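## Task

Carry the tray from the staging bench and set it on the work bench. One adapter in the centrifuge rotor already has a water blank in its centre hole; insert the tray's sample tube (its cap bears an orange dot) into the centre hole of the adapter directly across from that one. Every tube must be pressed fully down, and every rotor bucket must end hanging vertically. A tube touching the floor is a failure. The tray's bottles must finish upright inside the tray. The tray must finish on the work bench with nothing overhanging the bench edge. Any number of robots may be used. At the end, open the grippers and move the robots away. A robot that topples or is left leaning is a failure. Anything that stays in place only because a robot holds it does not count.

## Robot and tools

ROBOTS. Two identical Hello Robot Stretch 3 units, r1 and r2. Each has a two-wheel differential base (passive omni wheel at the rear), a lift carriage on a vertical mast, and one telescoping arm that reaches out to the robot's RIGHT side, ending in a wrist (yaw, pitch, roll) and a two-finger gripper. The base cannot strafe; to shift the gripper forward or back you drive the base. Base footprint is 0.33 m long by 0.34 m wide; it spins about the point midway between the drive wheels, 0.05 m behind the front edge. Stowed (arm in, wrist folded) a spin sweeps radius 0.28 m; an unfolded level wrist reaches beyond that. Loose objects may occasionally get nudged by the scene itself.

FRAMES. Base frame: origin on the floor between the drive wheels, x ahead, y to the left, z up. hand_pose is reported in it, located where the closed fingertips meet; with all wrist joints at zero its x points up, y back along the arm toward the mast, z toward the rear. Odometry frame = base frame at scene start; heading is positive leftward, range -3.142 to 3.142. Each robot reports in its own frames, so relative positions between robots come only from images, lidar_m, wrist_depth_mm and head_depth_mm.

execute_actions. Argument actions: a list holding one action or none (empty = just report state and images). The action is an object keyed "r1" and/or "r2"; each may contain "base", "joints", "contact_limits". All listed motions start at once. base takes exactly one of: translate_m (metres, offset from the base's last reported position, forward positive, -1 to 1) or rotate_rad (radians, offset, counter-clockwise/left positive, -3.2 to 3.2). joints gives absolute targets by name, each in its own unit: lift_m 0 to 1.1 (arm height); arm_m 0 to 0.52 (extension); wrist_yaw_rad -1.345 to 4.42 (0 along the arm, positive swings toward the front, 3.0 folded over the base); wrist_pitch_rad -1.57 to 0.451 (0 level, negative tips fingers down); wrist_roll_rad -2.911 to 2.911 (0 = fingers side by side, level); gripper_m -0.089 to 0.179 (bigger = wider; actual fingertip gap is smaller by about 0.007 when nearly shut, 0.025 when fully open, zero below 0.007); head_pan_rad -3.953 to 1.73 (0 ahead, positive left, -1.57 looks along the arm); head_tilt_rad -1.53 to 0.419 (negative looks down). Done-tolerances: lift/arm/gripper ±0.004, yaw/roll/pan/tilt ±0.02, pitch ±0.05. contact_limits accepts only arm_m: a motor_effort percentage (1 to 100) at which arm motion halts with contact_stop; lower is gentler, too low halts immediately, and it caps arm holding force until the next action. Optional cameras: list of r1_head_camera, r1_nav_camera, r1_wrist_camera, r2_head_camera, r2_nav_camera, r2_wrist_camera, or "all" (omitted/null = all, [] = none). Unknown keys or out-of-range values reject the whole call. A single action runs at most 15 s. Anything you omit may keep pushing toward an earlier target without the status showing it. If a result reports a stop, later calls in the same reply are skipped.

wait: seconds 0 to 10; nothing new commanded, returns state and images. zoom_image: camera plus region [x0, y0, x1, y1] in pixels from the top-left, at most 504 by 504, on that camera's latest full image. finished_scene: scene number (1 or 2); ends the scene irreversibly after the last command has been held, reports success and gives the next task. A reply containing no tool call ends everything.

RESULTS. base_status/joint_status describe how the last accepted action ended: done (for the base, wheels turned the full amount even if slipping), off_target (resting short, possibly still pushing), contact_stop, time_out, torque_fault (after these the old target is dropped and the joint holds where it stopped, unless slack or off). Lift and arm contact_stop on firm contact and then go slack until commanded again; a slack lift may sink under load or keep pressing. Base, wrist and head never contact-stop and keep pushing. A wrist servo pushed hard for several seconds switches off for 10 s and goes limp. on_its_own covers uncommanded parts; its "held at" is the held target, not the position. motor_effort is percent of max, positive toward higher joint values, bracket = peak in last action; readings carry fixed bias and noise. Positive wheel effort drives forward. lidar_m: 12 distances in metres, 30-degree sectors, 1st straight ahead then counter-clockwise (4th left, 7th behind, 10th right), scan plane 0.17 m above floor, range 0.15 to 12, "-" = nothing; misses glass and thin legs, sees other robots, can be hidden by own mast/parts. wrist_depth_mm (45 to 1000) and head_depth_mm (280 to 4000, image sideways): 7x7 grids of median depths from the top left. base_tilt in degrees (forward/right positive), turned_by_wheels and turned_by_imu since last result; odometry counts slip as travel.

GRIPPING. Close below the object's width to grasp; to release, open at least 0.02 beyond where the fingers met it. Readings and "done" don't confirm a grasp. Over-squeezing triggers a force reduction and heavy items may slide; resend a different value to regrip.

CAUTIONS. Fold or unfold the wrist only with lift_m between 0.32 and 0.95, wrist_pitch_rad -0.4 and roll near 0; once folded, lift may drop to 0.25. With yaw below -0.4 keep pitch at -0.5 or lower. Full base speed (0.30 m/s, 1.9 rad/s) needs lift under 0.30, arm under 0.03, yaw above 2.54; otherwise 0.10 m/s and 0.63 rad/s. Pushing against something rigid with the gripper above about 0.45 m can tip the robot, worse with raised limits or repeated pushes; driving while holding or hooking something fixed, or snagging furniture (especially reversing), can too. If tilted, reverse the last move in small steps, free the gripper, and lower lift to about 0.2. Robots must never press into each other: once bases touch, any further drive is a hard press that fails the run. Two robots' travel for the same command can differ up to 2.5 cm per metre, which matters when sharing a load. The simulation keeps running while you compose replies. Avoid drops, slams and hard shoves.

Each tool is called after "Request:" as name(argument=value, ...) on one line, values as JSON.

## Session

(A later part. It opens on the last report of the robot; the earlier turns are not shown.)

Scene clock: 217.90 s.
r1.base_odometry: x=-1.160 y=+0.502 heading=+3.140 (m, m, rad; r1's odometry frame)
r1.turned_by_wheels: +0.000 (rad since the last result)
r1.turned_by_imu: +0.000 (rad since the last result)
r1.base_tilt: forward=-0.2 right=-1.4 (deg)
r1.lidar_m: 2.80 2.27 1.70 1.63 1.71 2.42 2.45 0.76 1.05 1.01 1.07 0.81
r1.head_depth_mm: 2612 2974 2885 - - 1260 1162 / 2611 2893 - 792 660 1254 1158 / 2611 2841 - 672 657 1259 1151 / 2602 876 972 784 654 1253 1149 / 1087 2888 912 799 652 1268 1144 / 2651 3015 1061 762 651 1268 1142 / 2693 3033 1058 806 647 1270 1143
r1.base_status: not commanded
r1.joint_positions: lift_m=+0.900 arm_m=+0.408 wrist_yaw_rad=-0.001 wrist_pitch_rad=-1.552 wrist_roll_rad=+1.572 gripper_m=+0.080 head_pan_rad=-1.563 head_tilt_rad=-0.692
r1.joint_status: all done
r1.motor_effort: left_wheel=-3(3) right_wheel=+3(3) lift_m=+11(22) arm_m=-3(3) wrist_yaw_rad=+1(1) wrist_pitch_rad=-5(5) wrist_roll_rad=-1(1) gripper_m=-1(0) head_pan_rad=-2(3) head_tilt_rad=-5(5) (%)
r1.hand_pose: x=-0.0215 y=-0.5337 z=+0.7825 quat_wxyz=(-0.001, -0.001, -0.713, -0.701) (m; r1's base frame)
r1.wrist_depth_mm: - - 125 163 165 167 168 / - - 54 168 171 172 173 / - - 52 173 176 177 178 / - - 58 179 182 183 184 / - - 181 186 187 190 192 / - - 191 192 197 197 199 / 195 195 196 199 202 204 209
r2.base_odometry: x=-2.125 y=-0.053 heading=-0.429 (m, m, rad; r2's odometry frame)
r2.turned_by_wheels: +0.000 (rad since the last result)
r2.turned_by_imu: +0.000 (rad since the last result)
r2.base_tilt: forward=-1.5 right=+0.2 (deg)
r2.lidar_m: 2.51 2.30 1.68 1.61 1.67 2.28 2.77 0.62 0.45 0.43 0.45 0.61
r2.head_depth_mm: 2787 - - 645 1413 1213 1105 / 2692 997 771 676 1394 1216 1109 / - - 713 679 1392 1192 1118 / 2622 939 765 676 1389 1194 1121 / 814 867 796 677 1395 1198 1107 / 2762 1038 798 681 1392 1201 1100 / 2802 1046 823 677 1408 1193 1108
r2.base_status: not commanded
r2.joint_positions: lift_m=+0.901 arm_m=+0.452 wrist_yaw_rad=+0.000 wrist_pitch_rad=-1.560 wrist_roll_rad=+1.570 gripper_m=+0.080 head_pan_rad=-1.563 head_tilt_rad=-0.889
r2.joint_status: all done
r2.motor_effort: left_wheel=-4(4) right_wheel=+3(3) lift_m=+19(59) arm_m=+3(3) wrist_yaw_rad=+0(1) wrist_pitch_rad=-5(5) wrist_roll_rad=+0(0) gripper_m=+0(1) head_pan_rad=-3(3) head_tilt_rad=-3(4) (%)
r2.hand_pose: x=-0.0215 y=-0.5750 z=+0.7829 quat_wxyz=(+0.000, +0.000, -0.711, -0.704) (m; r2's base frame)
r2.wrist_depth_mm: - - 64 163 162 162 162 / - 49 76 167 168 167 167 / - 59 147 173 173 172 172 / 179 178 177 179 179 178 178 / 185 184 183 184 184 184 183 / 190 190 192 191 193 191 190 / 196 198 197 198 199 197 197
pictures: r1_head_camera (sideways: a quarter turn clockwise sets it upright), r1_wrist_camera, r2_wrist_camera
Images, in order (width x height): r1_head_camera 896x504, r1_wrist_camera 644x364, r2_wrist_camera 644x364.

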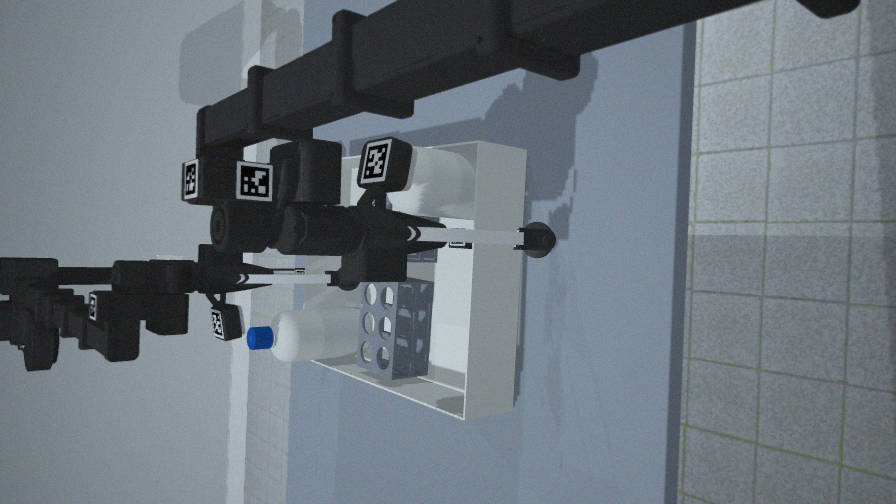

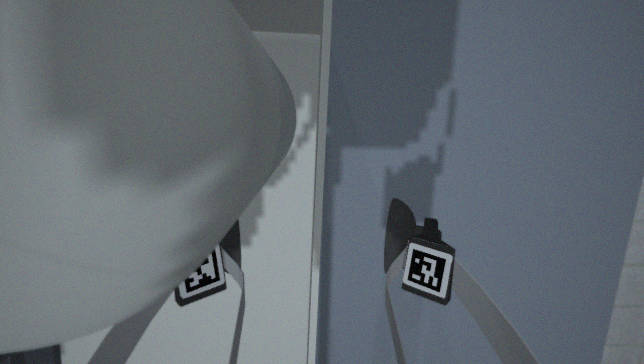

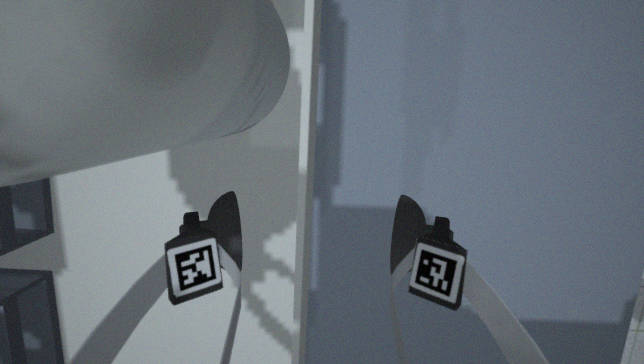

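Request:
execute_actions(actions=[{"r1":{"joints":{"gripper_m":-0.05}},"r2":{"joints":{"gripper_m":-0.05}}}], cameras=[])

Request:
execute_actions(actions=[{"r1":{"joints":{"lift_m":0.95}},"r2":{"joints":{"lift_m":0.95}}}], cameras=["r1_wrist_camera","r2_wrist_camera","r1_head_camera","r1_nav_camera"])

Scene clock: 224.80 s.
r1.base_odometry: x=-1.160 y=+0.502 heading=+3.140 (m, m, rad; r1's odometry frame)
r1.turned_by_wheels: +0.000 (rad since the last result)
r1.turned_by_imu: +0.001 (rad since the last result)
r1.base_tilt: forward=-0.3 right=-1.4 (deg)
r1.lidar_m: 2.80 2.27 1.70 1.63 1.70 2.43 2.45 0.76 1.04 1.02 1.06 0.81
r1.head_depth_mm: 2605 2954 2808 - - 1259 1154 / 2601 2899 - 794 659 1259 1159 / 2646 2861 - 673 657 1252 1148 / 2568 868 974 787 655 1250 1148 / 1114 2893 916 798 652 1279 1146 / 2642 3010 1062 762 650 1274 1147 / 2675 3014 1062 803 647 1265 1141
r1.base_status: not commanded
r1.joint_positions: lift_m=+0.901 arm_m=+0.408 wrist_yaw_rad=-0.001 wrist_pitch_rad=-1.552 wrist_roll_rad=+1.572 gripper_m=-0.043 head_pan_rad=-1.563 head_tilt_rad=-0.693
r1.joint_status: gripper_m off_target (ended at -0.043, target -0.050)
r1.on_its_own: gripper_m is held at -0.044, not at your -0.050, by its stall guard, which is still easing
r1.motor_effort: left_wheel=-1(7) right_wheel=+2(3) lift_m=+8(11) arm_m=+0(3) wrist_yaw_rad=+1(2) wrist_pitch_rad=-5(23) wrist_roll_rad=-1(1) gripper_m=-7(100) head_pan_rad=-2(3) head_tilt_rad=-4(4) (%)
r1.hand_pose: x=-0.0215 y=-0.5334 z=+0.7828 quat_wxyz=(-0.001, -0.001, -0.714, -0.701) (m; r1's base frame)
r1.wrist_depth_mm: - - 124 164 167 168 169 / - - 56 169 172 173 174 / - - 53 174 178 179 180 / - - 58 181 184 184 186 / - - 119 - 189 191 193 / - 50 192 195 197 198 201 / 194 197 199 202 203 205 210
r2.base_odometry: x=-2.125 y=-0.053 heading=-0.429 (m, m, rad; r2's odometry frame)
r2.turned_by_wheels: +0.000 (rad since the last result)
r2.turned_by_imu: +0.000 (rad since the last result)
r2.base_tilt: forward=-1.5 right=+0.3 (deg)
r2.lidar_m: 2.51 2.29 1.67 1.61 1.67 2.28 2.78 0.62 0.45 0.43 0.45 0.61
r2.head_depth_mm: 2792 - - 646 1436 1213 1097 / 2661 995 769 677 1396 1215 1117 / - - 715 678 1394 1189 1119 / 2636 960 796 677 1392 1196 1122 / 820 871 792 679 1396 1191 1099 / 2825 1039 799 679 1402 1203 1106 / 2780 1033 824 677 1402 1203 1109
r2.base_status: not commanded
r2.joint_positions: lift_m=+0.901 arm_m=+0.452 wrist_yaw_rad=+0.000 wrist_pitch_rad=-1.539 wrist_roll_rad=+1.570 gripper_m=-0.049 head_pan_rad=-1.563 head_tilt_rad=-0.889
r2.joint_status: all done
r2.motor_effort: left_wheel=-4(4) right_wheel=+2(3) lift_m=+19(19) arm_m=+0(3) wrist_yaw_rad=+0(1) wrist_pitch_rad=-15(23) wrist_roll_rad=+0(0) gripper_m=-20(96) head_pan_rad=-3(3) head_tilt_rad=-3(4) (%)
r2.hand_pose: x=-0.0215 y=-0.5806 z=+0.7825 quat_wxyz=(+0.000, +0.000, -0.718, -0.696) (m; r2's base frame)
r2.wrist_depth_mm: - - 57 161 162 161 159 / - - 65 167 167 166 164 / - 53 112 173 172 171 169 / 182 182 180 178 179 176 174 / 190 188 186 - 185 182 181 / 195 194 193 194 190 188 187 / 199 202 200 197 199 196 193
pictures: none
No camera images: the call's "cameras" was empty. Leave "cameras" out to get every camera's image.

Scene clock: 226.13 s.
r1.base_odometry: x=-1.160 y=+0.502 heading=+3.140 (m, m, rad; r1's odometry frame)
r1.turned_by_wheels: +0.000 (rad since the last result)
r1.turned_by_imu: +0.000 (rad since the last result)
r1.base_tilt: forward=-0.1 right=-1.4 (deg)
r1.lidar_m: 2.80 2.27 1.70 1.63 1.70 2.43 2.46 0.76 1.05 1.02 1.07 0.81
r1.head_depth_mm: 2624 2884 - 824 661 1263 1160 / 2604 - 1034 821 659 1260 1154 / 2625 - 622 646 657 1252 1154 / 2566 834 - 737 656 1254 1151 / 807 2897 849 735 652 1275 1151 / 2655 3007 1016 731 649 1268 1146 / 2676 3001 1056 801 646 1272 1144
r1.base_status: not commanded
r1.joint_positions: lift_m=+0.950 arm_m=+0.408 wrist_yaw_rad=-0.001 wrist_pitch_rad=-1.538 wrist_roll_rad=+1.572 gripper_m=-0.043 head_pan_rad=-1.563 head_tilt_rad=-0.693
r1.joint_status: all done
r1.on_its_own: gripper_m is held at -0.044, not at your -0.050, by its stall guard, which is not easing now
r1.motor_effort: left_wheel=+0(2) right_wheel=+1(2) lift_m=+26(22) arm_m=+0(0) wrist_yaw_rad=+1(1) wrist_pitch_rad=-12(13) wrist_roll_rad=-1(1) gripper_m=-20(20) head_pan_rad=-2(2) head_tilt_rad=-4(3) (%)
r1.hand_pose: x=-0.0215 y=-0.5370 z=+0.8313 quat_wxyz=(-0.001, -0.001, -0.718, -0.696) (m; r1's base frame)
r1.wrist_depth_mm: - - 124 159 211 211 214 / - - 60 165 216 217 220 / - - 53 174 223 225 228 / - - 57 181 230 232 - / - - 53 - 239 239 - / - - 199 224 247 248 - / - 208 209 252 256 257 -
r2.base_odometry: x=-2.125 y=-0.053 heading=-0.429 (m, m, rad; r2's odometry frame)
r2.turned_by_wheels: +0.000 (rad since the last result)
r2.turned_by_imu: +0.000 (rad since the last result)
r2.base_tilt: forward=-1.5 right=+0.4 (deg)
r2.lidar_m: 2.50 2.30 1.67 1.61 1.67 2.27 2.77 0.62 0.45 0.43 0.45 0.61
r2.head_depth_mm: 2709 - 797 676 1425 1219 1099 / - 1017 771 678 1388 1223 1107 / - 807 689 674 1396 1198 1115 / 820 819 751 678 1395 1195 1125 / 796 828 751 678 1396 1199 1101 / 2784 1033 753 679 1395 1197 1103 / 2781 1035 821 680 1403 1204 1105
r2.base_status: not commanded
r2.joint_positions: lift_m=+0.949 arm_m=+0.452 wrist_yaw_rad=+0.000 wrist_pitch_rad=-1.547 wrist_roll_rad=+1.570 gripper_m=-0.049 head_pan_rad=-1.563 head_tilt_rad=-0.889
r2.joint_status: all done
r2.motor_effort: left_wheel=-3(4) right_wheel=+2(3) lift_m=+72(76) arm_m=+0(0) wrist_yaw_rad=-1(1) wrist_pitch_rad=-11(15) wrist_roll_rad=+0(0) gripper_m=-19(20) head_pan_rad=-3(3) head_tilt_rad=-4(3) (%)
r2.hand_pose: x=-0.0215 y=-0.5786 z=+0.8310 quat_wxyz=(+0.000, +0.000, -0.715, -0.699) (m; r2's base frame)
r2.wrist_depth_mm: - 46 57 172 207 204 204 / - 50 69 176 214 212 210 / - 62 107 180 219 218 216 / 184 186 184 183 226 225 226 / 188 190 187 - 234 232 - / 194 193 191 217 243 241 - / 195 197 195 249 252 249 -
pictures: r1_head_camera (sideways: a quarter turn clockwise sets it upright), r1_nav_camera (sideways: a quarter turn counterclockwise sets it upright), r1_wrist_camera, r2_wrist_camera
Images, in order (width x height): r1_head_camera 896x504, r1_nav_camera 672x504, r1_wrist_camera 644x364, r2_wrist_camera 644x364.

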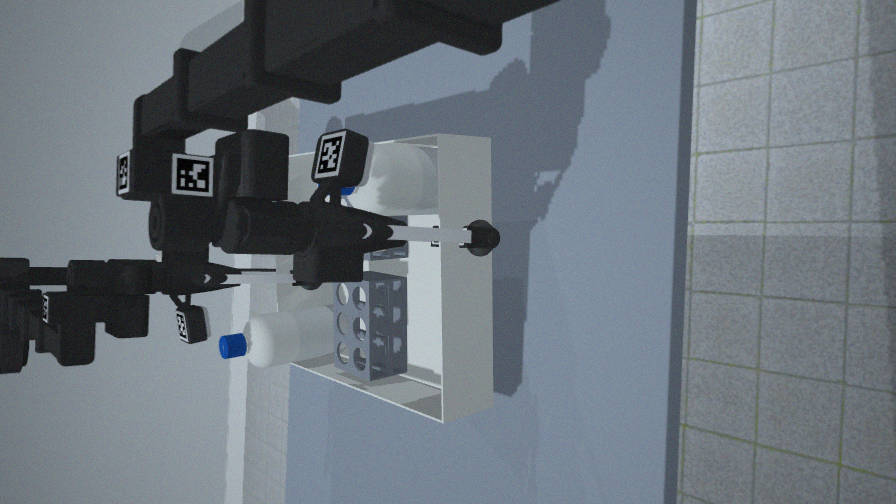

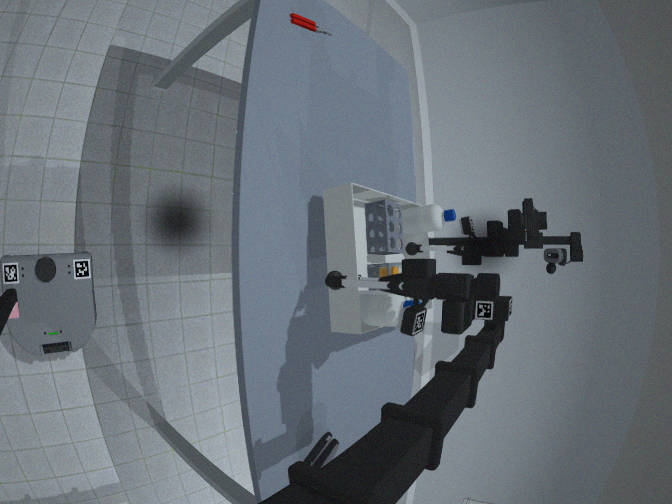

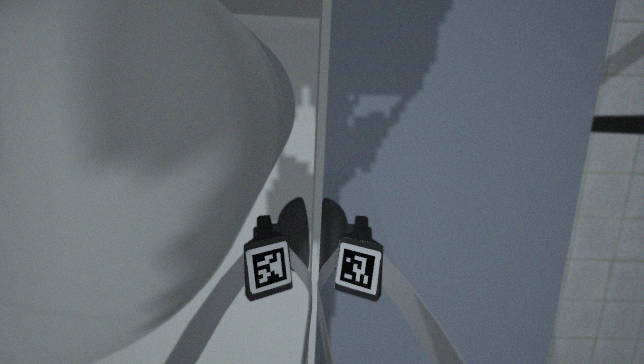

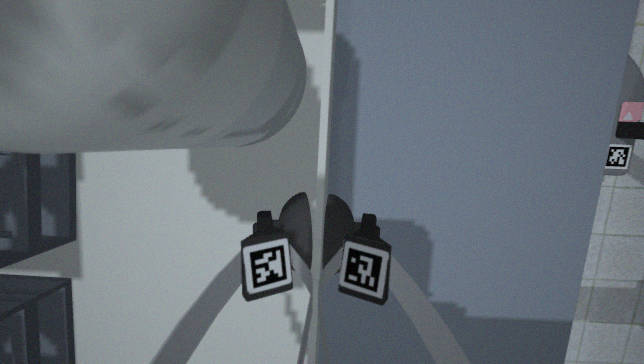

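Request:
execute_actions(actions=[{"r1":{"joints":{"lift_m":1.06}},"r2":{"joints":{"lift_m":1.06}}}], cameras=[])

Request:
execute_actions(actions=[{"r1":{"base":{"translate_m":-0.5},"joints":{"head_pan_rad":-2.4,"head_tilt_rad":-0.6}},"r2":{"base":{"translate_m":0.5},"joints":{"head_pan_rad":-0.7,"head_tilt_rad":-0.6}}}], cameras=["r1_head_camera","r2_head_camera","r1_wrist_camera"])

Scene clock: 236.17 s.
r1.base_odometry: x=-1.160 y=+0.502 heading=+3.140 (m, m, rad; r1's odometry frame)
r1.turned_by_wheels: +0.000 (rad since the last result)
r1.turned_by_imu: +0.001 (rad since the last result)
r1.base_tilt: forward=-0.2 right=-1.4 (deg)
r1.lidar_m: 2.80 2.27 1.70 1.63 1.70 2.43 2.46 0.76 1.05 1.02 1.06 0.81
r1.head_depth_mm: - 2941 1090 824 660 1262 1158 / 2634 2957 1039 793 659 1255 1155 / - 2879 570 765 656 1254 1151 / 746 878 716 773 652 1250 1147 / 776 849 734 757 651 1270 1151 / 2671 2950 717 755 648 1274 1144 / 2671 3007 1056 804 647 1266 1140
r1.base_status: not commanded
r1.joint_positions: lift_m=+1.060 arm_m=+0.408 wrist_yaw_rad=-0.001 wrist_pitch_rad=-1.538 wrist_roll_rad=+1.572 gripper_m=-0.043 head_pan_rad=-1.563 head_tilt_rad=-0.693
r1.joint_status: all done
r1.on_its_own: gripper_m is held at -0.044, not at your -0.050, by its stall guard, which is not easing now
r1.motor_effort: left_wheel=-1(1) right_wheel=+1(1) lift_m=+26(27) arm_m=+0(0) wrist_yaw_rad=+1(1) wrist_pitch_rad=-12(12) wrist_roll_rad=-1(1) gripper_m=-20(21) head_pan_rad=-2(2) head_tilt_rad=-3(4) (%)
r1.hand_pose: x=-0.0215 y=-0.5370 z=+0.9413 quat_wxyz=(-0.001, -0.001, -0.718, -0.696) (m; r1's base frame)
r1.wrist_depth_mm: - - 124 159 314 320 - / - - 60 165 323 327 - / - - 53 174 337 335 - / - - 57 181 346 - - / - - 53 - 357 - - / - - 198 285 372 - - / - 207 209 382 386 - -
r2.base_odometry: x=-2.125 y=-0.053 heading=-0.429 (m, m, rad; r2's odometry frame)
r2.turned_by_wheels: +0.000 (rad since the last result)
r2.turned_by_imu: +0.000 (rad since the last result)
r2.base_tilt: forward=-1.4 right=+0.3 (deg)
r2.lidar_m: 2.51 2.29 1.68 1.61 1.66 2.27 2.78 0.62 0.45 0.43 0.45 0.61
r2.head_depth_mm: 2844 1032 817 674 1421 1215 1097 / 2677 586 819 674 1390 1217 1112 / 838 587 797 678 1397 1198 1123 / - 711 794 676 1397 1202 1118 / 748 602 795 677 1396 1199 1102 / 2662 601 817 677 1403 1196 1104 / 2759 1034 819 677 1403 1205 1106
r2.base_status: not commanded
r2.joint_positions: lift_m=+1.059 arm_m=+0.452 wrist_yaw_rad=+0.000 wrist_pitch_rad=-1.547 wrist_roll_rad=+1.570 gripper_m=-0.049 head_pan_rad=-1.563 head_tilt_rad=-0.889
r2.joint_status: all done
r2.motor_effort: left_wheel=-3(3) right_wheel=+2(2) lift_m=+72(72) arm_m=+0(0) wrist_yaw_rad=-2(1) wrist_pitch_rad=-11(11) wrist_roll_rad=+0(0) gripper_m=-19(19) head_pan_rad=-3(3) head_tilt_rad=-4(5) (%)
r2.hand_pose: x=-0.0215 y=-0.5786 z=+0.9410 quat_wxyz=(+0.000, +0.000, -0.715, -0.699) (m; r2's base frame)
r2.wrist_depth_mm: - 46 56 172 311 310 - / - 50 69 175 318 318 - / - 62 107 180 333 329 - / 184 186 184 182 342 344 - / 187 189 188 - 350 - - / 193 193 191 277 360 - - / 196 196 195 373 378 - -
pictures: none
No camera images: the call's "cameras" was empty. Leave "cameras" out to get every camera's image.

Scene clock: 242.63 s.
r1.base_odometry: x=-0.660 y=+0.501 heading=+3.140 (m, m, rad; r1's odometry frame)
r1.turned_by_wheels: +0.000 (rad since the last result)
r1.turned_by_imu: +0.003 (rad since the last result)
r1.base_tilt: forward=-0.2 right=-1.4 (deg)
r1.lidar_m: 3.25 2.30 1.70 1.64 1.75 2.45 1.96 2.17 0.39 1.00 1.05 1.27
r1.head_depth_mm: - - - - - 1428 1198 / - - - - 1632 1420 1194 / - - - - 1730 1417 1191 / 3675 - - - 1731 1413 1187 / 3303 - - 2056 1706 1370 1180 / 3032 - - 2043 1712 590 820 / 2804 - 2729 2188 701 575 1134
r1.base_status: done
r1.joint_positions: lift_m=+1.060 arm_m=+0.408 wrist_yaw_rad=-0.001 wrist_pitch_rad=-1.562 wrist_roll_rad=+1.572 gripper_m=-0.043 head_pan_rad=-2.393 head_tilt_rad=-0.606
r1.joint_status: all done
r1.on_its_own: gripper_m is held at -0.044, not at your -0.050, by its stall guard, which is not easing now
r1.motor_effort: left_wheel=-3(5) right_wheel=+4(4) lift_m=+25(25) arm_m=+0(0) wrist_yaw_rad=+1(0) wrist_pitch_rad=+0(12) wrist_roll_rad=-1(1) gripper_m=-21(21) head_pan_rad=-2(28) head_tilt_rad=+2(13) (%)
r1.hand_pose: x=-0.0215 y=-0.5309 z=+0.9418 quat_wxyz=(-0.001, -0.001, -0.710, -0.704) (m; r1's base frame)
r1.wrist_depth_mm: - - 146 153 317 324 - / - - - 158 327 333 - / - - - 169 338 341 - / - - - 181 350 - - / - - - - 360 - - / - - - 203 377 - - / - - 211 219 388 - -
r2.base_odometry: x=-1.670 y=-0.262 heading=-0.429 (m, m, rad; r2's odometry frame)
r2.turned_by_wheels: +0.000 (rad since the last result)
r2.turned_by_imu: -0.002 (rad since the last result)
r2.base_tilt: forward=-1.5 right=+0.3 (deg)
r2.lidar_m: 2.02 2.30 1.68 1.62 1.67 2.27 3.25 0.61 0.44 0.43 0.44 2.24
r2.head_depth_mm: 3005 3217 3285 2292 724 604 1208 / 3261 3521 3325 2310 1770 701 876 / 3578 3999 3317 2309 1770 1434 1201 / - - 3309 2314 1771 1441 1209 / - - 3383 2322 1801 1437 1209 / - - 3166 2328 1780 1440 1218 / - - 3183 2338 1789 1460 1214
r2.base_status: done
r2.joint_positions: lift_m=+1.059 arm_m=+0.452 wrist_yaw_rad=+0.000 wrist_pitch_rad=-1.584 wrist_roll_rad=+1.570 gripper_m=-0.049 head_pan_rad=-0.707 head_tilt_rad=-0.606
r2.joint_status: all done
r2.motor_effort: left_wheel=-5(5) right_wheel=+5(7) lift_m=+72(72) arm_m=+0(0) wrist_yaw_rad=+1(1) wrist_pitch_rad=+6(11) wrist_roll_rad=+0(0) gripper_m=-21(21) head_pan_rad=+3(35) head_tilt_rad=+2(16) (%)
r2.hand_pose: x=-0.0215 y=-0.5692 z=+0.9418 quat_wxyz=(+0.000, +0.000, -0.702, -0.712) (m; r2's base frame)
r2.wrist_depth_mm: - - 53 176 313 319 - / - 49 63 179 324 323 - / - 63 101 181 335 335 - / 180 184 183 184 347 - - / 185 186 187 - 356 - - / 188 188 189 189 371 - - / 188 191 192 192 384 - -
pictures: r1_head_camera (sideways: a quarter turn clockwise sets it upright), r1_wrist_camera, r2_head_camera (sideways: a quarter turn clockwise sets it upright)
Images, in order (width x height): r1_head_camera 896x504, r1_wrist_camera 644x364, r2_head_camera 896x504.

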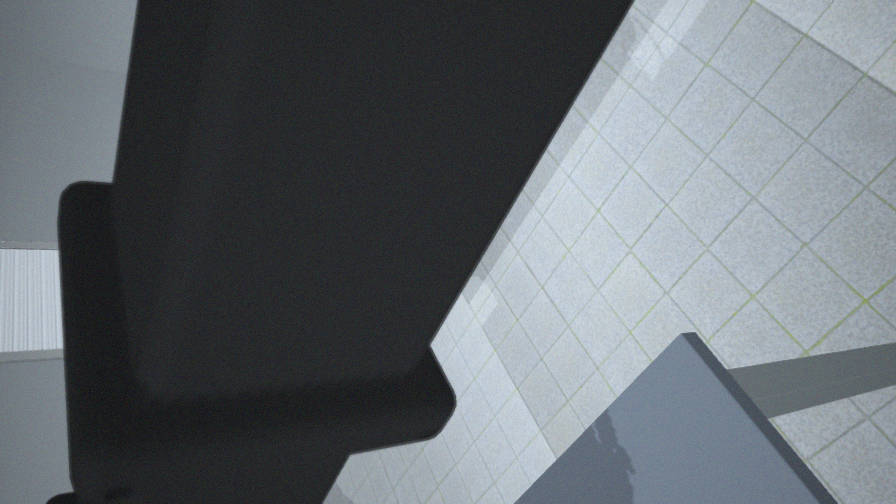

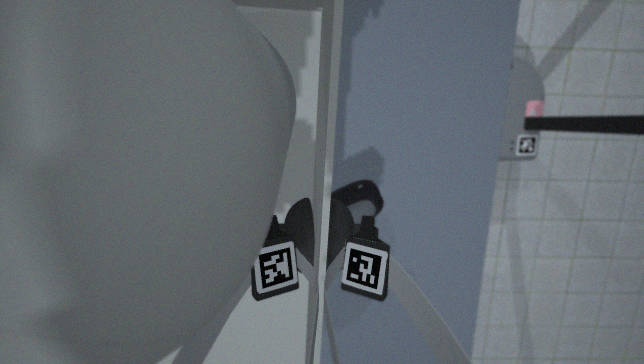

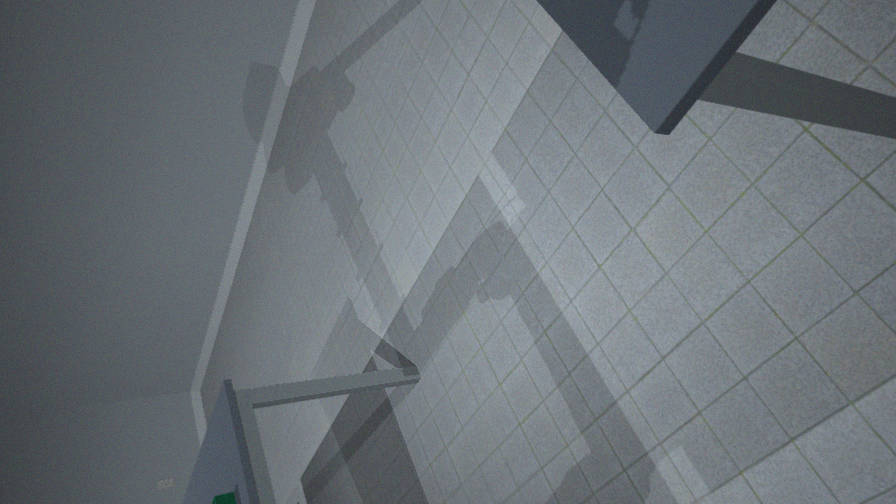

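Request:
execute_actions(actions=[{"r1":{"base":{"translate_m":-0.7},"joints":{"arm_m":0.42}},"r2":{"base":{"translate_m":0.7},"joints":{"arm_m":0.464}}}], cameras=["r1_nav_camera","r2_nav_camera"])

Scene clock: 259.00 s.
r1.base_odometry: x=+0.040 y=+0.500 heading=+3.139 (m, m, rad; r1's odometry frame)
r1.turned_by_wheels: +0.000 (rad since the last result)
r1.turned_by_imu: -0.021 (rad since the last result)
r1.base_tilt: forward=-0.3 right=-1.5 (deg)
r1.lidar_m: 1.95 2.37 1.75 1.68 1.76 2.42 1.28 1.28 3.14 1.41 1.10 0.60
r1.head_depth_mm: - - - - - 1423 1197 / - - - - 1639 1412 1198 / - - - - 1726 1418 1196 / 3710 - - - 1727 1410 1183 / 3343 - - 2056 1725 1407 1191 / 3077 - - 2050 1719 1406 1183 / 2830 - 2767 2204 1709 1402 1181
r1.base_status: done
r1.joint_positions: lift_m=+1.060 arm_m=+0.419 wrist_yaw_rad=+0.006 wrist_pitch_rad=-1.564 wrist_roll_rad=+1.562 gripper_m=-0.043 head_pan_rad=-2.393 head_tilt_rad=-0.605
r1.joint_status: all done
r1.on_its_own: gripper_m is held at -0.044, not at your -0.050, by its stall guard, which is not easing now
r1.motor_effort: left_wheel=-5(19) right_wheel=+9(15) lift_m=+23(26) arm_m=+11(14) wrist_yaw_rad=-7(8) wrist_pitch_rad=+1(2) wrist_roll_rad=+3(4) gripper_m=-30(30) head_pan_rad=-2(2) head_tilt_rad=+2(3) (%)
r1.hand_pose: x=-0.0217 y=-0.5412 z=+0.9420 quat_wxyz=(+0.006, +0.005, -0.709, -0.705) (m; r1's base frame)
r1.wrist_depth_mm: 151 153 158 158 - - - / - 48 76 166 - - - / - - 53 175 - - - / - - 50 189 - - - / - - 50 140 - - - / - - 50 234 - - - / - 48 55 249 - - -
r2.base_odometry: x=-1.034 y=-0.553 heading=-0.430 (m, m, rad; r2's odometry frame)
r2.turned_by_wheels: +0.000 (rad since the last result)
r2.turned_by_imu: +0.002 (rad since the last result)
r2.base_tilt: forward=-1.6 right=+0.2 (deg)
r2.lidar_m: 1.61 2.31 1.68 1.62 1.67 2.29 1.69 0.62 0.65 1.42 3.25 1.34
r2.head_depth_mm: 2988 3279 3282 2342 1744 1434 1208 / 3267 3570 3344 2316 1755 1432 1202 / 3669 3984 3363 2333 1779 1439 1213 / 3979 - 2960 2144 1793 1438 1212 / - - 1714 2350 1781 1443 1220 / - - 1535 2350 1773 1434 1210 / - - 1507 1861 1691 1452 1214
r2.base_status: done
r2.joint_positions: lift_m=+1.059 arm_m=+0.463 wrist_yaw_rad=+0.006 wrist_pitch_rad=-1.585 wrist_roll_rad=+1.562 gripper_m=-0.049 head_pan_rad=-0.707 head_tilt_rad=-0.605
r2.joint_status: all done
r2.motor_effort: left_wheel=-9(11) right_wheel=+9(14) lift_m=+67(72) arm_m=+13(17) wrist_yaw_rad=-6(7) wrist_pitch_rad=+7(7) wrist_roll_rad=+4(4) gripper_m=-29(31) head_pan_rad=+2(3) head_tilt_rad=+2(2) (%)
r2.hand_pose: x=-0.0217 y=-0.5797 z=+0.9420 quat_wxyz=(+0.005, +0.005, -0.702, -0.713) (m; r2's base frame)
r2.wrist_depth_mm: 148 69 72 100 - - - / 178 104 87 134 - - - / 181 207 194 200 - - - / 178 209 208 208 - - - / 177 207 208 208 - - - / 202 208 208 208 - - - / 178 208 208 208 - - -
pictures: r1_nav_camera (sideways: a quarter turn counterclockwise sets it upright), r2_nav_camera (sideways: a quarter turn counterclockwise sets it upright)
Images, in order (width x height): r1_nav_camera 672x504, r2_nav_camera 672x504.

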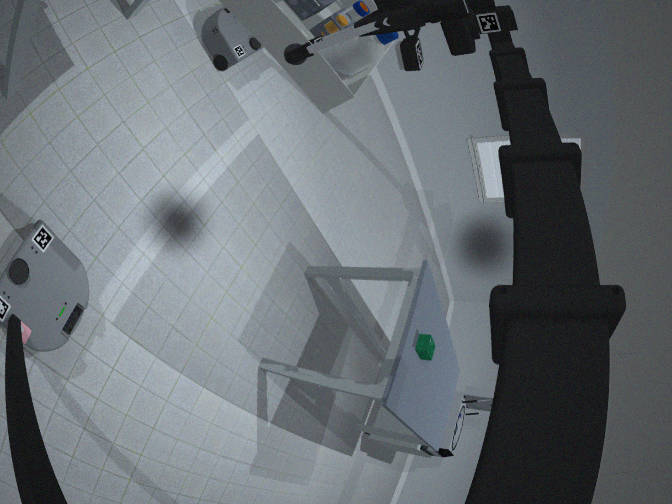

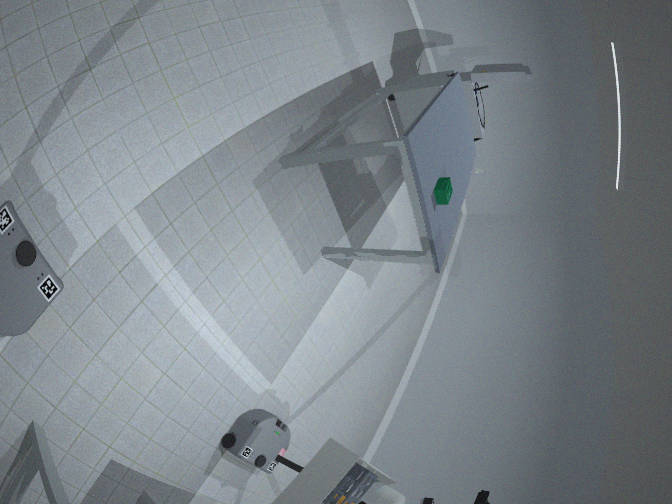

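Request:
execute_actions(actions=[{"r1":{"base":{"translate_m":-0.015}}}], cameras=["r1_wrist_camera","r2_wrist_camera"])

Scene clock: 269.47 s.
r1.base_odometry: x=+0.055 y=+0.499 heading=+3.139 (m, m, rad; r1's odometry frame)
r1.turned_by_wheels: +0.000 (rad since the last result)
r1.turned_by_imu: +0.001 (rad since the last result)
r1.base_tilt: forward=-0.3 right=-1.4 (deg)
r1.lidar_m: 1.96 2.38 1.74 1.69 1.75 2.41 1.27 1.26 3.14 1.41 1.10 0.61
r1.head_depth_mm: - - - - - 1423 1197 / - - - - 1631 1417 1203 / - - - - 1723 1413 1193 / 3702 - - - 1731 1415 1191 / 3367 - - 2056 1731 1407 1189 / 3067 - - 2047 1718 1405 1187 / 2827 - 2764 2199 1725 1398 1184
r1.base_status: done
r1.joint_positions: lift_m=+1.060 arm_m=+0.419 wrist_yaw_rad=+0.008 wrist_pitch_rad=-1.563 wrist_roll_rad=+1.558 gripper_m=-0.043 head_pan_rad=-2.393 head_tilt_rad=-0.605
r1.joint_status: not commanded
r1.on_its_own: gripper_m is held at -0.044, not at your -0.050, by its stall guard, which is not easing now
r1.motor_effort: left_wheel=-5(13) right_wheel=+7(10) lift_m=+23(23) arm_m=+11(11) wrist_yaw_rad=-8(9) wrist_pitch_rad=+1(1) wrist_roll_rad=+4(4) gripper_m=-29(28) head_pan_rad=-2(2) head_tilt_rad=+3(2) (%)
r1.hand_pose: x=-0.0217 y=-0.5412 z=+0.9420 quat_wxyz=(+0.008, +0.007, -0.709, -0.705) (m; r1's base frame)
r1.wrist_depth_mm: 153 154 159 160 - - - / - 52 93 170 - - - / - 47 60 179 - - - / - - 52 193 - - - / - - 51 202 - - - / - 46 52 234 - - - / - 48 58 247 - - -
r2.base_odometry: x=-1.034 y=-0.553 heading=-0.430 (m, m, rad; r2's odometry frame)
r2.turned_by_wheels: +0.000 (rad since the last result)
r2.turned_by_imu: +0.000 (rad since the last result)
r2.base_tilt: forward=-1.5 right=+0.2 (deg)
r2.lidar_m: 1.60 2.31 1.68 1.62 1.68 2.29 1.69 0.62 0.65 1.42 3.24 1.34
r2.head_depth_mm: 3013 3262 3334 2320 1754 1438 1199 / 3298 3623 3338 2323 1767 1429 1210 / 3586 3929 3417 2307 1770 1424 1201 / 3958 - 3030 2134 1803 1439 1199 / - - 1718 2316 1771 1440 1204 / - - 1534 2336 1780 1450 1213 / - - 1506 1845 1682 1443 1223
r2.base_status: not commanded
r2.joint_positions: lift_m=+1.059 arm_m=+0.463 wrist_yaw_rad=+0.007 wrist_pitch_rad=-1.585 wrist_roll_rad=+1.558 gripper_m=-0.049 head_pan_rad=-0.707 head_tilt_rad=-0.605
r2.joint_status: not commanded
r2.motor_effort: left_wheel=-8(9) right_wheel=+9(9) lift_m=+67(67) arm_m=+13(13) wrist_yaw_rad=-9(7) wrist_pitch_rad=+7(7) wrist_roll_rad=+5(6) gripper_m=-29(29) head_pan_rad=+3(3) head_tilt_rad=+1(3) (%)
r2.hand_pose: x=-0.0217 y=-0.5798 z=+0.9420 quat_wxyz=(+0.007, +0.007, -0.702, -0.712) (m; r2's base frame)
r2.wrist_depth_mm: - 68 72 133 - - - / 179 77 86 145 - - - / 179 210 149 208 - - - / 179 209 209 208 - - - / 179 210 209 209 - - - / 200 209 209 208 - - - / 179 209 209 209 - - -
pictures: r1_wrist_camera, r2_wrist_camera
Images, in order (width x height): r1_wrist_camera 644x364, r2_wrist_camera 644x364.

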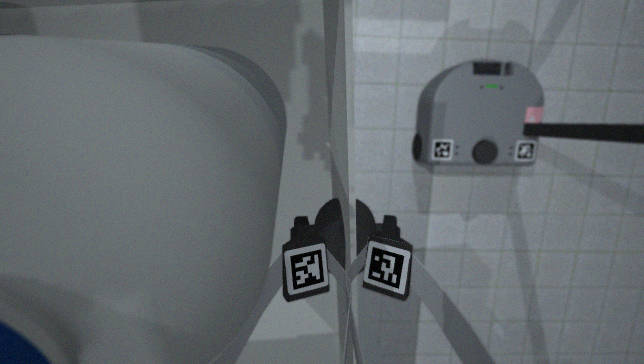

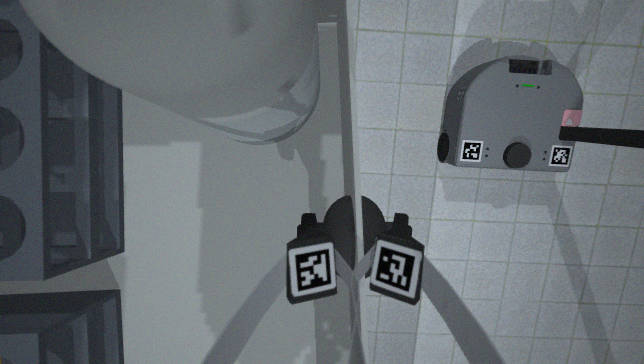

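Request:
execute_actions(actions=[{"r1":{"joints":{"arm_m":0.409}},"r2":{"joints":{"arm_m":0.453}}}], cameras=["r1_wrist_camera","r2_wrist_camera"])

Scene clock: 278.73 s.
r1.base_odometry: x=+0.055 y=+0.499 heading=+3.139 (m, m, rad; r1's odometry frame)
r1.turned_by_wheels: +0.000 (rad since the last result)
r1.turned_by_imu: +0.001 (rad since the last result)
r1.base_tilt: forward=-0.3 right=-1.4 (deg)
r1.lidar_m: 1.96 2.37 1.75 1.68 1.75 2.42 1.27 1.27 3.15 1.41 1.10 0.61
r1.head_depth_mm: - - - - - 1419 1197 / - - - - 1640 1420 1194 / - - - - 1730 1417 1192 / 3731 - - - 1719 1412 1187 / 3360 - - 2062 1718 1399 1186 / 3099 - - 2053 1713 1401 1187 / 2825 - 2732 2194 1707 1402 1186
r1.base_status: not commanded
r1.joint_positions: lift_m=+1.060 arm_m=+0.409 wrist_yaw_rad=+0.008 wrist_pitch_rad=-1.562 wrist_roll_rad=+1.558 gripper_m=-0.043 head_pan_rad=-2.393 head_tilt_rad=-0.605
r1.joint_status: all done
r1.on_its_own: gripper_m is held at -0.044, not at your -0.050, by its stall guard, which is not easing now
r1.motor_effort: left_wheel=-1(5) right_wheel=+2(7) lift_m=+23(23) arm_m=+1(13) wrist_yaw_rad=-8(8) wrist_pitch_rad=+0(1) wrist_roll_rad=+5(5) gripper_m=-24(29) head_pan_rad=-1(3) head_tilt_rad=+2(1) (%)
r1.hand_pose: x=-0.0217 y=-0.5316 z=+0.9419 quat_wxyz=(+0.008, +0.007, -0.710, -0.704) (m; r1's base frame)
r1.wrist_depth_mm: 153 155 158 164 - - - / - 71 128 174 - - - / - 53 86 184 - - - / - 49 69 195 - - - / - 48 62 - - - - / - 49 59 236 - - - / - 51 239 253 - - -
r2.base_odometry: x=-1.034 y=-0.553 heading=-0.430 (m, m, rad; r2's odometry frame)
r2.turned_by_wheels: +0.000 (rad since the last result)
r2.turned_by_imu: +0.000 (rad since the last result)
r2.base_tilt: forward=-1.5 right=+0.2 (deg)
r2.lidar_m: 1.61 2.31 1.68 1.62 1.67 2.29 1.69 0.62 0.65 1.41 3.25 1.34
r2.head_depth_mm: 2988 3233 3341 2324 1758 1445 1205 / 3248 3570 3372 2305 1764 1423 1210 / 3616 3951 3411 2337 1769 1434 1202 / 3909 - 3001 2146 1778 1427 1201 / - - 1724 2354 1783 1438 1210 / - - 1523 2363 1779 1444 1212 / - - 1499 1882 1694 1453 1213
r2.base_status: not commanded
r2.joint_positions: lift_m=+1.059 arm_m=+0.453 wrist_yaw_rad=+0.007 wrist_pitch_rad=-1.584 wrist_roll_rad=+1.558 gripper_m=-0.049 head_pan_rad=-0.707 head_tilt_rad=-0.605
r2.joint_status: all done
r2.motor_effort: left_wheel=-5(9) right_wheel=+4(9) lift_m=+67(67) arm_m=+1(12) wrist_yaw_rad=-7(8) wrist_pitch_rad=+7(7) wrist_roll_rad=+5(6) gripper_m=-23(29) head_pan_rad=+3(3) head_tilt_rad=+2(1) (%)
r2.hand_pose: x=-0.0217 y=-0.5699 z=+0.9420 quat_wxyz=(+0.007, +0.007, -0.702, -0.712) (m; r2's base frame)
r2.wrist_depth_mm: - 71 78 210 - - - / 180 80 97 210 - - - / 188 210 159 209 - - - / 188 211 210 210 - - - / 187 210 209 - - - - / 210 210 210 209 - - - / 205 210 209 209 - - -
pictures: r1_wrist_camera, r2_wrist_camera
Images, in order (width x height): r1_wrist_camera 644x364, r2_wrist_camera 644x364.

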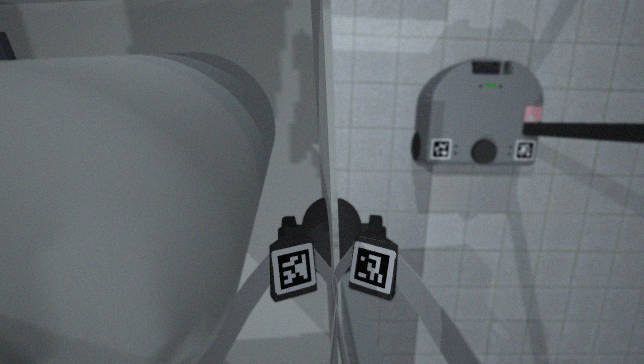

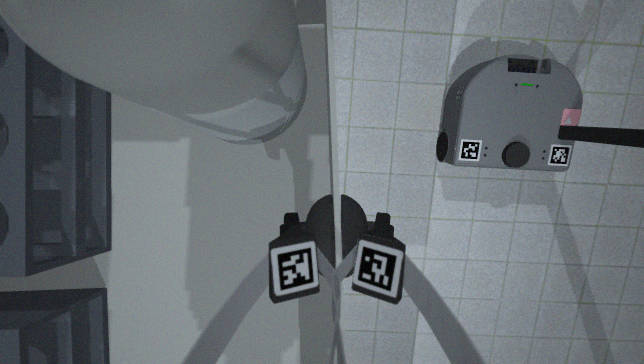

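Request:
execute_actions(actions=[{"r1":{"base":{"translate_m":0.025}}}], cameras=[])

Scene clock: 287.47 s.
r1.base_odometry: x=+0.030 y=+0.500 heading=+3.139 (m, m, rad; r1's odometry frame)
r1.turned_by_wheels: +0.000 (rad since the last result)
r1.turned_by_imu: +0.001 (rad since the last result)
r1.base_tilt: forward=-0.2 right=-1.5 (deg)
r1.lidar_m: 1.93 2.37 1.75 1.69 1.75 2.42 1.29 1.29 3.16 1.41 1.09 0.59
r1.head_depth_mm: - - - - - 1423 1200 / - - - - 1637 1422 1197 / - - - - 1738 1418 1195 / 3706 - - - 1732 1408 1193 / 3391 - - 2058 1735 1402 1186 / 3111 - - 2044 1722 1408 1187 / 2829 - 2769 2204 1711 1400 1187
r1.base_status: done
r1.joint_positions: lift_m=+1.060 arm_m=+0.409 wrist_yaw_rad=+0.005 wrist_pitch_rad=-1.562 wrist_roll_rad=+1.562 gripper_m=-0.043 head_pan_rad=-2.393 head_tilt_rad=-0.605
r1.joint_status: not commanded
r1.on_its_own: gripper_m is held at -0.044, not at your -0.050, by its stall guard, which is not easing now
r1.motor_effort: left_wheel=-3(6) right_wheel=+5(6) lift_m=+23(23) arm_m=+2(2) wrist_yaw_rad=-5(8) wrist_pitch_rad=+1(0) wrist_roll_rad=+3(4) gripper_m=-24(25) head_pan_rad=-3(3) head_tilt_rad=+3(2) (%)
r1.hand_pose: x=-0.0217 y=-0.5315 z=+0.9419 quat_wxyz=(+0.005, +0.005, -0.710, -0.704) (m; r1's base frame)
r1.wrist_depth_mm: 155 157 159 159 - - - / - 62 111 169 - - - / - 50 75 181 - - - / - 47 60 195 - - - / - 47 57 - - - - / - 47 56 235 - - - / - 50 150 251 - - -
r2.base_odometry: x=-1.034 y=-0.553 heading=-0.430 (m, m, rad; r2's odometry frame)
r2.turned_by_wheels: +0.000 (rad since the last result)
r2.turned_by_imu: +0.000 (rad since the last result)
r2.base_tilt: forward=-1.5 right=+0.2 (deg)
r2.lidar_m: 1.61 2.31 1.68 1.62 1.67 2.28 1.69 0.62 0.65 1.42 3.25 1.34
r2.head_depth_mm: 2995 3223 3314 2318 1762 1426 1204 / 3281 3565 3310 2308 1764 1440 1198 / 3661 - 3300 2335 1770 1420 1208 / 3937 - 2982 2154 1771 1441 1208 / - - 1731 2325 1787 1439 1208 / - - 1537 2318 1778 1441 1217 / - - 1496 1864 1697 1449 1217
r2.base_status: not commanded
r2.joint_positions: lift_m=+1.059 arm_m=+0.453 wrist_yaw_rad=+0.004 wrist_pitch_rad=-1.584 wrist_roll_rad=+1.562 gripper_m=-0.049 head_pan_rad=-0.707 head_tilt_rad=-0.605
r2.joint_status: not commanded
r2.motor_effort: left_wheel=-6(6) right_wheel=+5(5) lift_m=+67(67) arm_m=+3(3) wrist_yaw_rad=-5(6) wrist_pitch_rad=+7(6) wrist_roll_rad=+4(6) gripper_m=-24(24) head_pan_rad=+3(3) head_tilt_rad=+2(2) (%)
r2.hand_pose: x=-0.0217 y=-0.5698 z=+0.9420 quat_wxyz=(+0.005, +0.004, -0.702, -0.712) (m; r2's base frame)
r2.wrist_depth_mm: 180 70 75 134 - - - / 179 93 95 154 - - - / 193 208 208 209 - - - / 183 208 208 208 - - - / 185 207 208 - - - - / 203 208 209 208 - - - / 202 207 208 208 - - -
pictures: none
No camera images: the call's "cameras" was empty. Leave "cameras" out to get every camera's image.

Request:
execute_actions(actions=[{"r1":{"base":{"translate_m":-0.47}},"r2":{"base":{"translate_m":0.5}}}], cameras=["r1_wrist_camera"])

Scene clock: 298.30 s.
r1.base_odometry: x=+0.500 y=+0.498 heading=+3.139 (m, m, rad; r1's odometry frame)
r1.turned_by_wheels: +0.000 (rad since the last result)
r1.turned_by_imu: +0.000 (rad since the last result)
r1.base_tilt: forward=-0.2 right=-1.4 (deg)
r1.lidar_m: 2.39 2.35 1.75 1.69 1.75 2.42 2.22 0.84 1.25 1.41 1.36 1.01
r1.head_depth_mm: 3883 - - - - 1422 1197 / - - - - 1231 1373 1198 / - - - - 1734 1391 1193 / 3757 - - - 1730 1408 1191 / 3360 - - 2012 1672 1403 1183 / 3093 - - 2043 1715 1403 1185 / 2812 - 2742 2205 1723 1399 1182
r1.base_status: done
r1.joint_positions: lift_m=+1.060 arm_m=+0.409 wrist_yaw_rad=+0.001 wrist_pitch_rad=-1.563 wrist_roll_rad=+1.572 gripper_m=-0.043 head_pan_rad=-2.393 head_tilt_rad=-0.605
r1.joint_status: not commanded
r1.on_its_own: gripper_m is held at -0.044, not at your -0.050, by its stall guard, which is not easing now
r1.motor_effort: left_wheel=-5(9) right_wheel=+6(7) lift_m=+23(23) arm_m=+4(4) wrist_yaw_rad=-1(5) wrist_pitch_rad=+1(1) wrist_roll_rad=-1(3) gripper_m=-26(26) head_pan_rad=-3(2) head_tilt_rad=+2(3) (%)
r1.hand_pose: x=-0.0216 y=-0.5311 z=+0.9420 quat_wxyz=(+0.000, +0.000, -0.710, -0.705) (m; r1's base frame)
r1.wrist_depth_mm: 153 155 157 158 - - - / - 53 87 168 - - - / - 47 62 178 - - - / - - 53 191 - - - / - - 52 203 - - - / - 46 53 235 - - - / - 48 59 249 - - -
r2.base_odometry: x=-0.580 y=-0.762 heading=-0.430 (m, m, rad; r2's odometry frame)
r2.turned_by_wheels: +0.000 (rad since the last result)
r2.turned_by_imu: +0.001 (rad since the last result)
r2.base_tilt: forward=-1.5 right=+0.2 (deg)
r2.lidar_m: 1.61 2.30 1.68 1.62 1.68 2.30 1.67 1.04 1.43 1.41 1.31 0.88
r2.head_depth_mm: 3014 3265 3281 2290 1776 1419 1201 / 3289 3493 3107 2123 1713 1429 1209 / 3590 3913 1378 2226 1723 1436 1209 / 3984 - 1387 2052 1765 1428 1206 / - - 1386 1065 1654 1377 1210 / - - 1399 1062 1683 1439 1215 / 3878 4000 1396 2242 1723 1455 1212
r2.base_status: done
r2.joint_positions: lift_m=+1.059 arm_m=+0.452 wrist_yaw_rad=-0.001 wrist_pitch_rad=-1.585 wrist_roll_rad=+1.574 gripper_m=-0.049 head_pan_rad=-0.707 head_tilt_rad=-0.605
r2.joint_status: not commanded
r2.motor_effort: left_wheel=-8(9) right_wheel=+8(9) lift_m=+67(67) arm_m=+6(6) wrist_yaw_rad=+0(3) wrist_pitch_rad=+7(7) wrist_roll_rad=-2(4) gripper_m=-27(27) head_pan_rad=+3(3) head_tilt_rad=+1(2) (%)
r2.hand_pose: x=-0.0215 y=-0.5694 z=+0.9420 quat_wxyz=(-0.001, -0.002, -0.702, -0.712) (m; r2's base frame)
r2.wrist_depth_mm: 163 78 75 93 - - - / 177 203 100 143 - - - / 176 207 208 208 - - - / 189 207 207 208 - - - / 204 206 207 - - - - / 189 205 206 206 - - - / 198 205 205 206 - - -
pictures: r1_wrist_camera
Images, in order (width x height): r1_wrist_camera 644x364.

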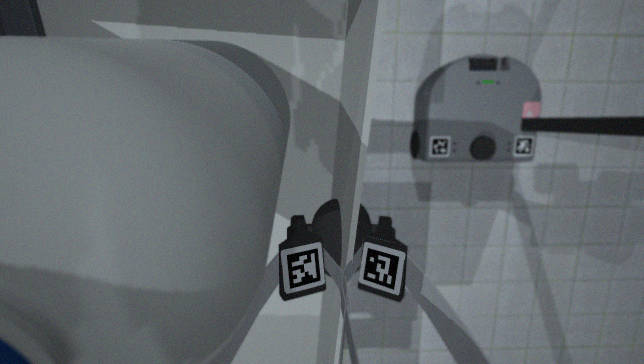

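Request:
execute_actions(actions=[{"r1":{"base":{"translate_m":-0.495},"joints":{"arm_m":0.401}},"r2":{"base":{"translate_m":0.5},"joints":{"arm_m":0.445}}}], cameras=["r1_wrist_camera","r1_nav_camera","r2_nav_camera"])

Scene clock: 308.80 s.
r1.base_odometry: x=+0.995 y=+0.497 heading=+3.139 (m, m, rad; r1's odometry frame)
r1.turned_by_wheels: +0.000 (rad since the last result)
r1.turned_by_imu: +0.001 (rad since the last result)
r1.base_tilt: forward=-0.3 right=-1.5 (deg)
r1.lidar_m: 1.48 2.36 1.75 1.69 1.76 2.41 1.73 1.38 0.44 1.40 3.17 1.49
r1.head_depth_mm: 3367 - - - - 1424 1199 / 3666 - - - 1632 1419 1194 / 3956 - - - 1572 1416 1187 / 3729 - - - 711 1377 1168 / 3298 - - 843 708 738 1050 / 3112 - - 840 731 1404 1187 / 2842 - 1140 905 1418 1395 1185
r1.base_status: done
r1.joint_positions: lift_m=+1.060 arm_m=+0.401 wrist_yaw_rad=+0.001 wrist_pitch_rad=-1.562 wrist_roll_rad=+1.569 gripper_m=-0.043 head_pan_rad=-2.393 head_tilt_rad=-0.605
r1.joint_status: all done
r1.on_its_own: gripper_m is held at -0.044, not at your -0.050, by its stall guard, which is not easing now
r1.motor_effort: left_wheel=-1(20) right_wheel=+2(17) lift_m=+23(23) arm_m=+2(2) wrist_yaw_rad=-1(5) wrist_pitch_rad=+1(1) wrist_roll_rad=+1(2) gripper_m=-23(26) head_pan_rad=-2(3) head_tilt_rad=+2(3) (%)
r1.hand_pose: x=-0.0216 y=-0.5235 z=+0.9419 quat_wxyz=(+0.001, +0.001, -0.710, -0.704) (m; r1's base frame)
r1.wrist_depth_mm: - 47 49 51 54 - - / - 46 47 49 51 - - / - - 46 48 49 - - / - - - 46 48 - - / - - - - 46 - - / - - - - - - - / - - - - - - -
r2.base_odometry: x=-0.125 y=-0.970 heading=-0.430 (m, m, rad; r2's odometry frame)
r2.turned_by_wheels: +0.000 (rad since the last result)
r2.turned_by_imu: +0.001 (rad since the last result)
r2.base_tilt: forward=-1.5 right=+0.3 (deg)
r2.lidar_m: 1.61 2.31 1.69 1.62 1.68 2.30 1.66 1.52 3.26 1.09 0.49 0.59
r2.head_depth_mm: 2994 3250 3294 909 775 1431 1202 / 3322 3606 1377 935 728 784 1186 / 3505 3964 1378 954 727 1393 1039 / 3961 - 1377 962 813 1431 1182 / 3919 - 1380 956 1722 1364 1212 / 3685 3896 1393 1105 1792 1446 1213 / 3366 2348 1405 2086 1727 1450 1206
r2.base_status: done
r2.joint_positions: lift_m=+1.059 arm_m=+0.445 wrist_yaw_rad=+0.000 wrist_pitch_rad=-1.584 wrist_roll_rad=+1.572 gripper_m=-0.049 head_pan_rad=-0.707 head_tilt_rad=-0.605
r2.joint_status: all done
r2.motor_effort: left_wheel=-5(7) right_wheel=+3(12) lift_m=+67(67) arm_m=+2(4) wrist_yaw_rad=+1(1) wrist_pitch_rad=+6(7) wrist_roll_rad=+0(2) gripper_m=-23(27) head_pan_rad=+2(3) head_tilt_rad=+2(1) (%)
r2.hand_pose: x=-0.0215 y=-0.5618 z=+0.9420 quat_wxyz=(+0.000, -0.001, -0.702, -0.712) (m; r2's base frame)
r2.wrist_depth_mm: - - - - - - - / - 200 208 - - - - / 303 256 224 292 - - - / 233 252 243 310 - - - / 194 247 256 - - - - / 202 217 223 220 - - - / 188 192 191 196 - - -
pictures: r1_nav_camera (sideways: a quarter turn counterclockwise sets it upright), r1_wrist_camera, r2_nav_camera (sideways: a quarter turn counterclockwise sets it upright)
Images, in order (width x height): r1_nav_camera 672x504, r1_wrist_camera 644x364, r2_nav_camera 672x504.

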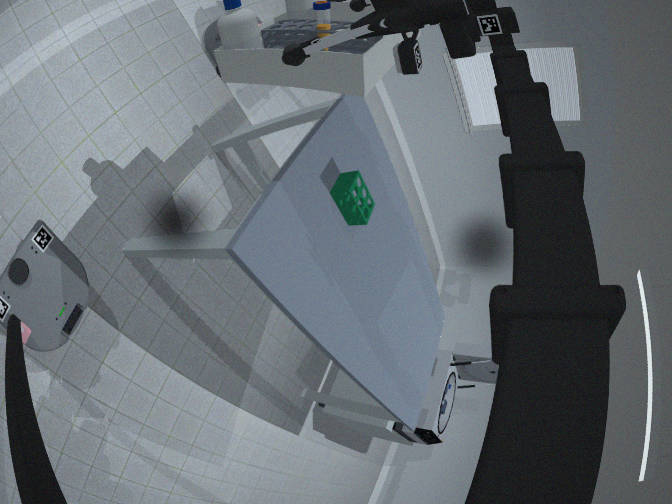

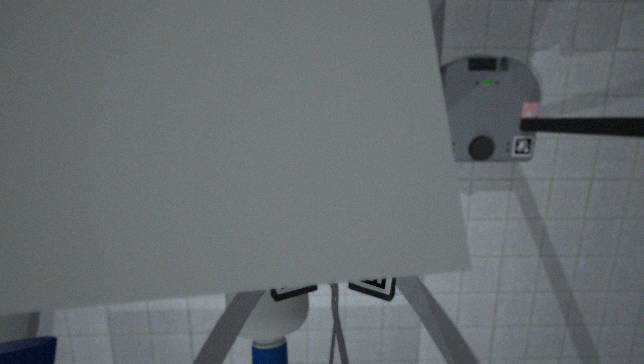

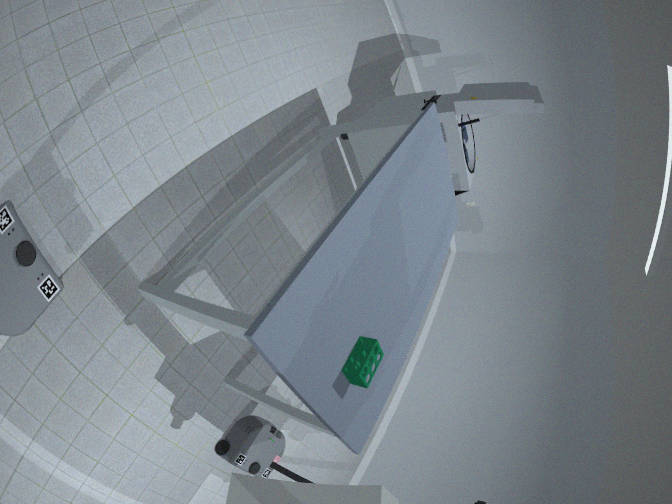

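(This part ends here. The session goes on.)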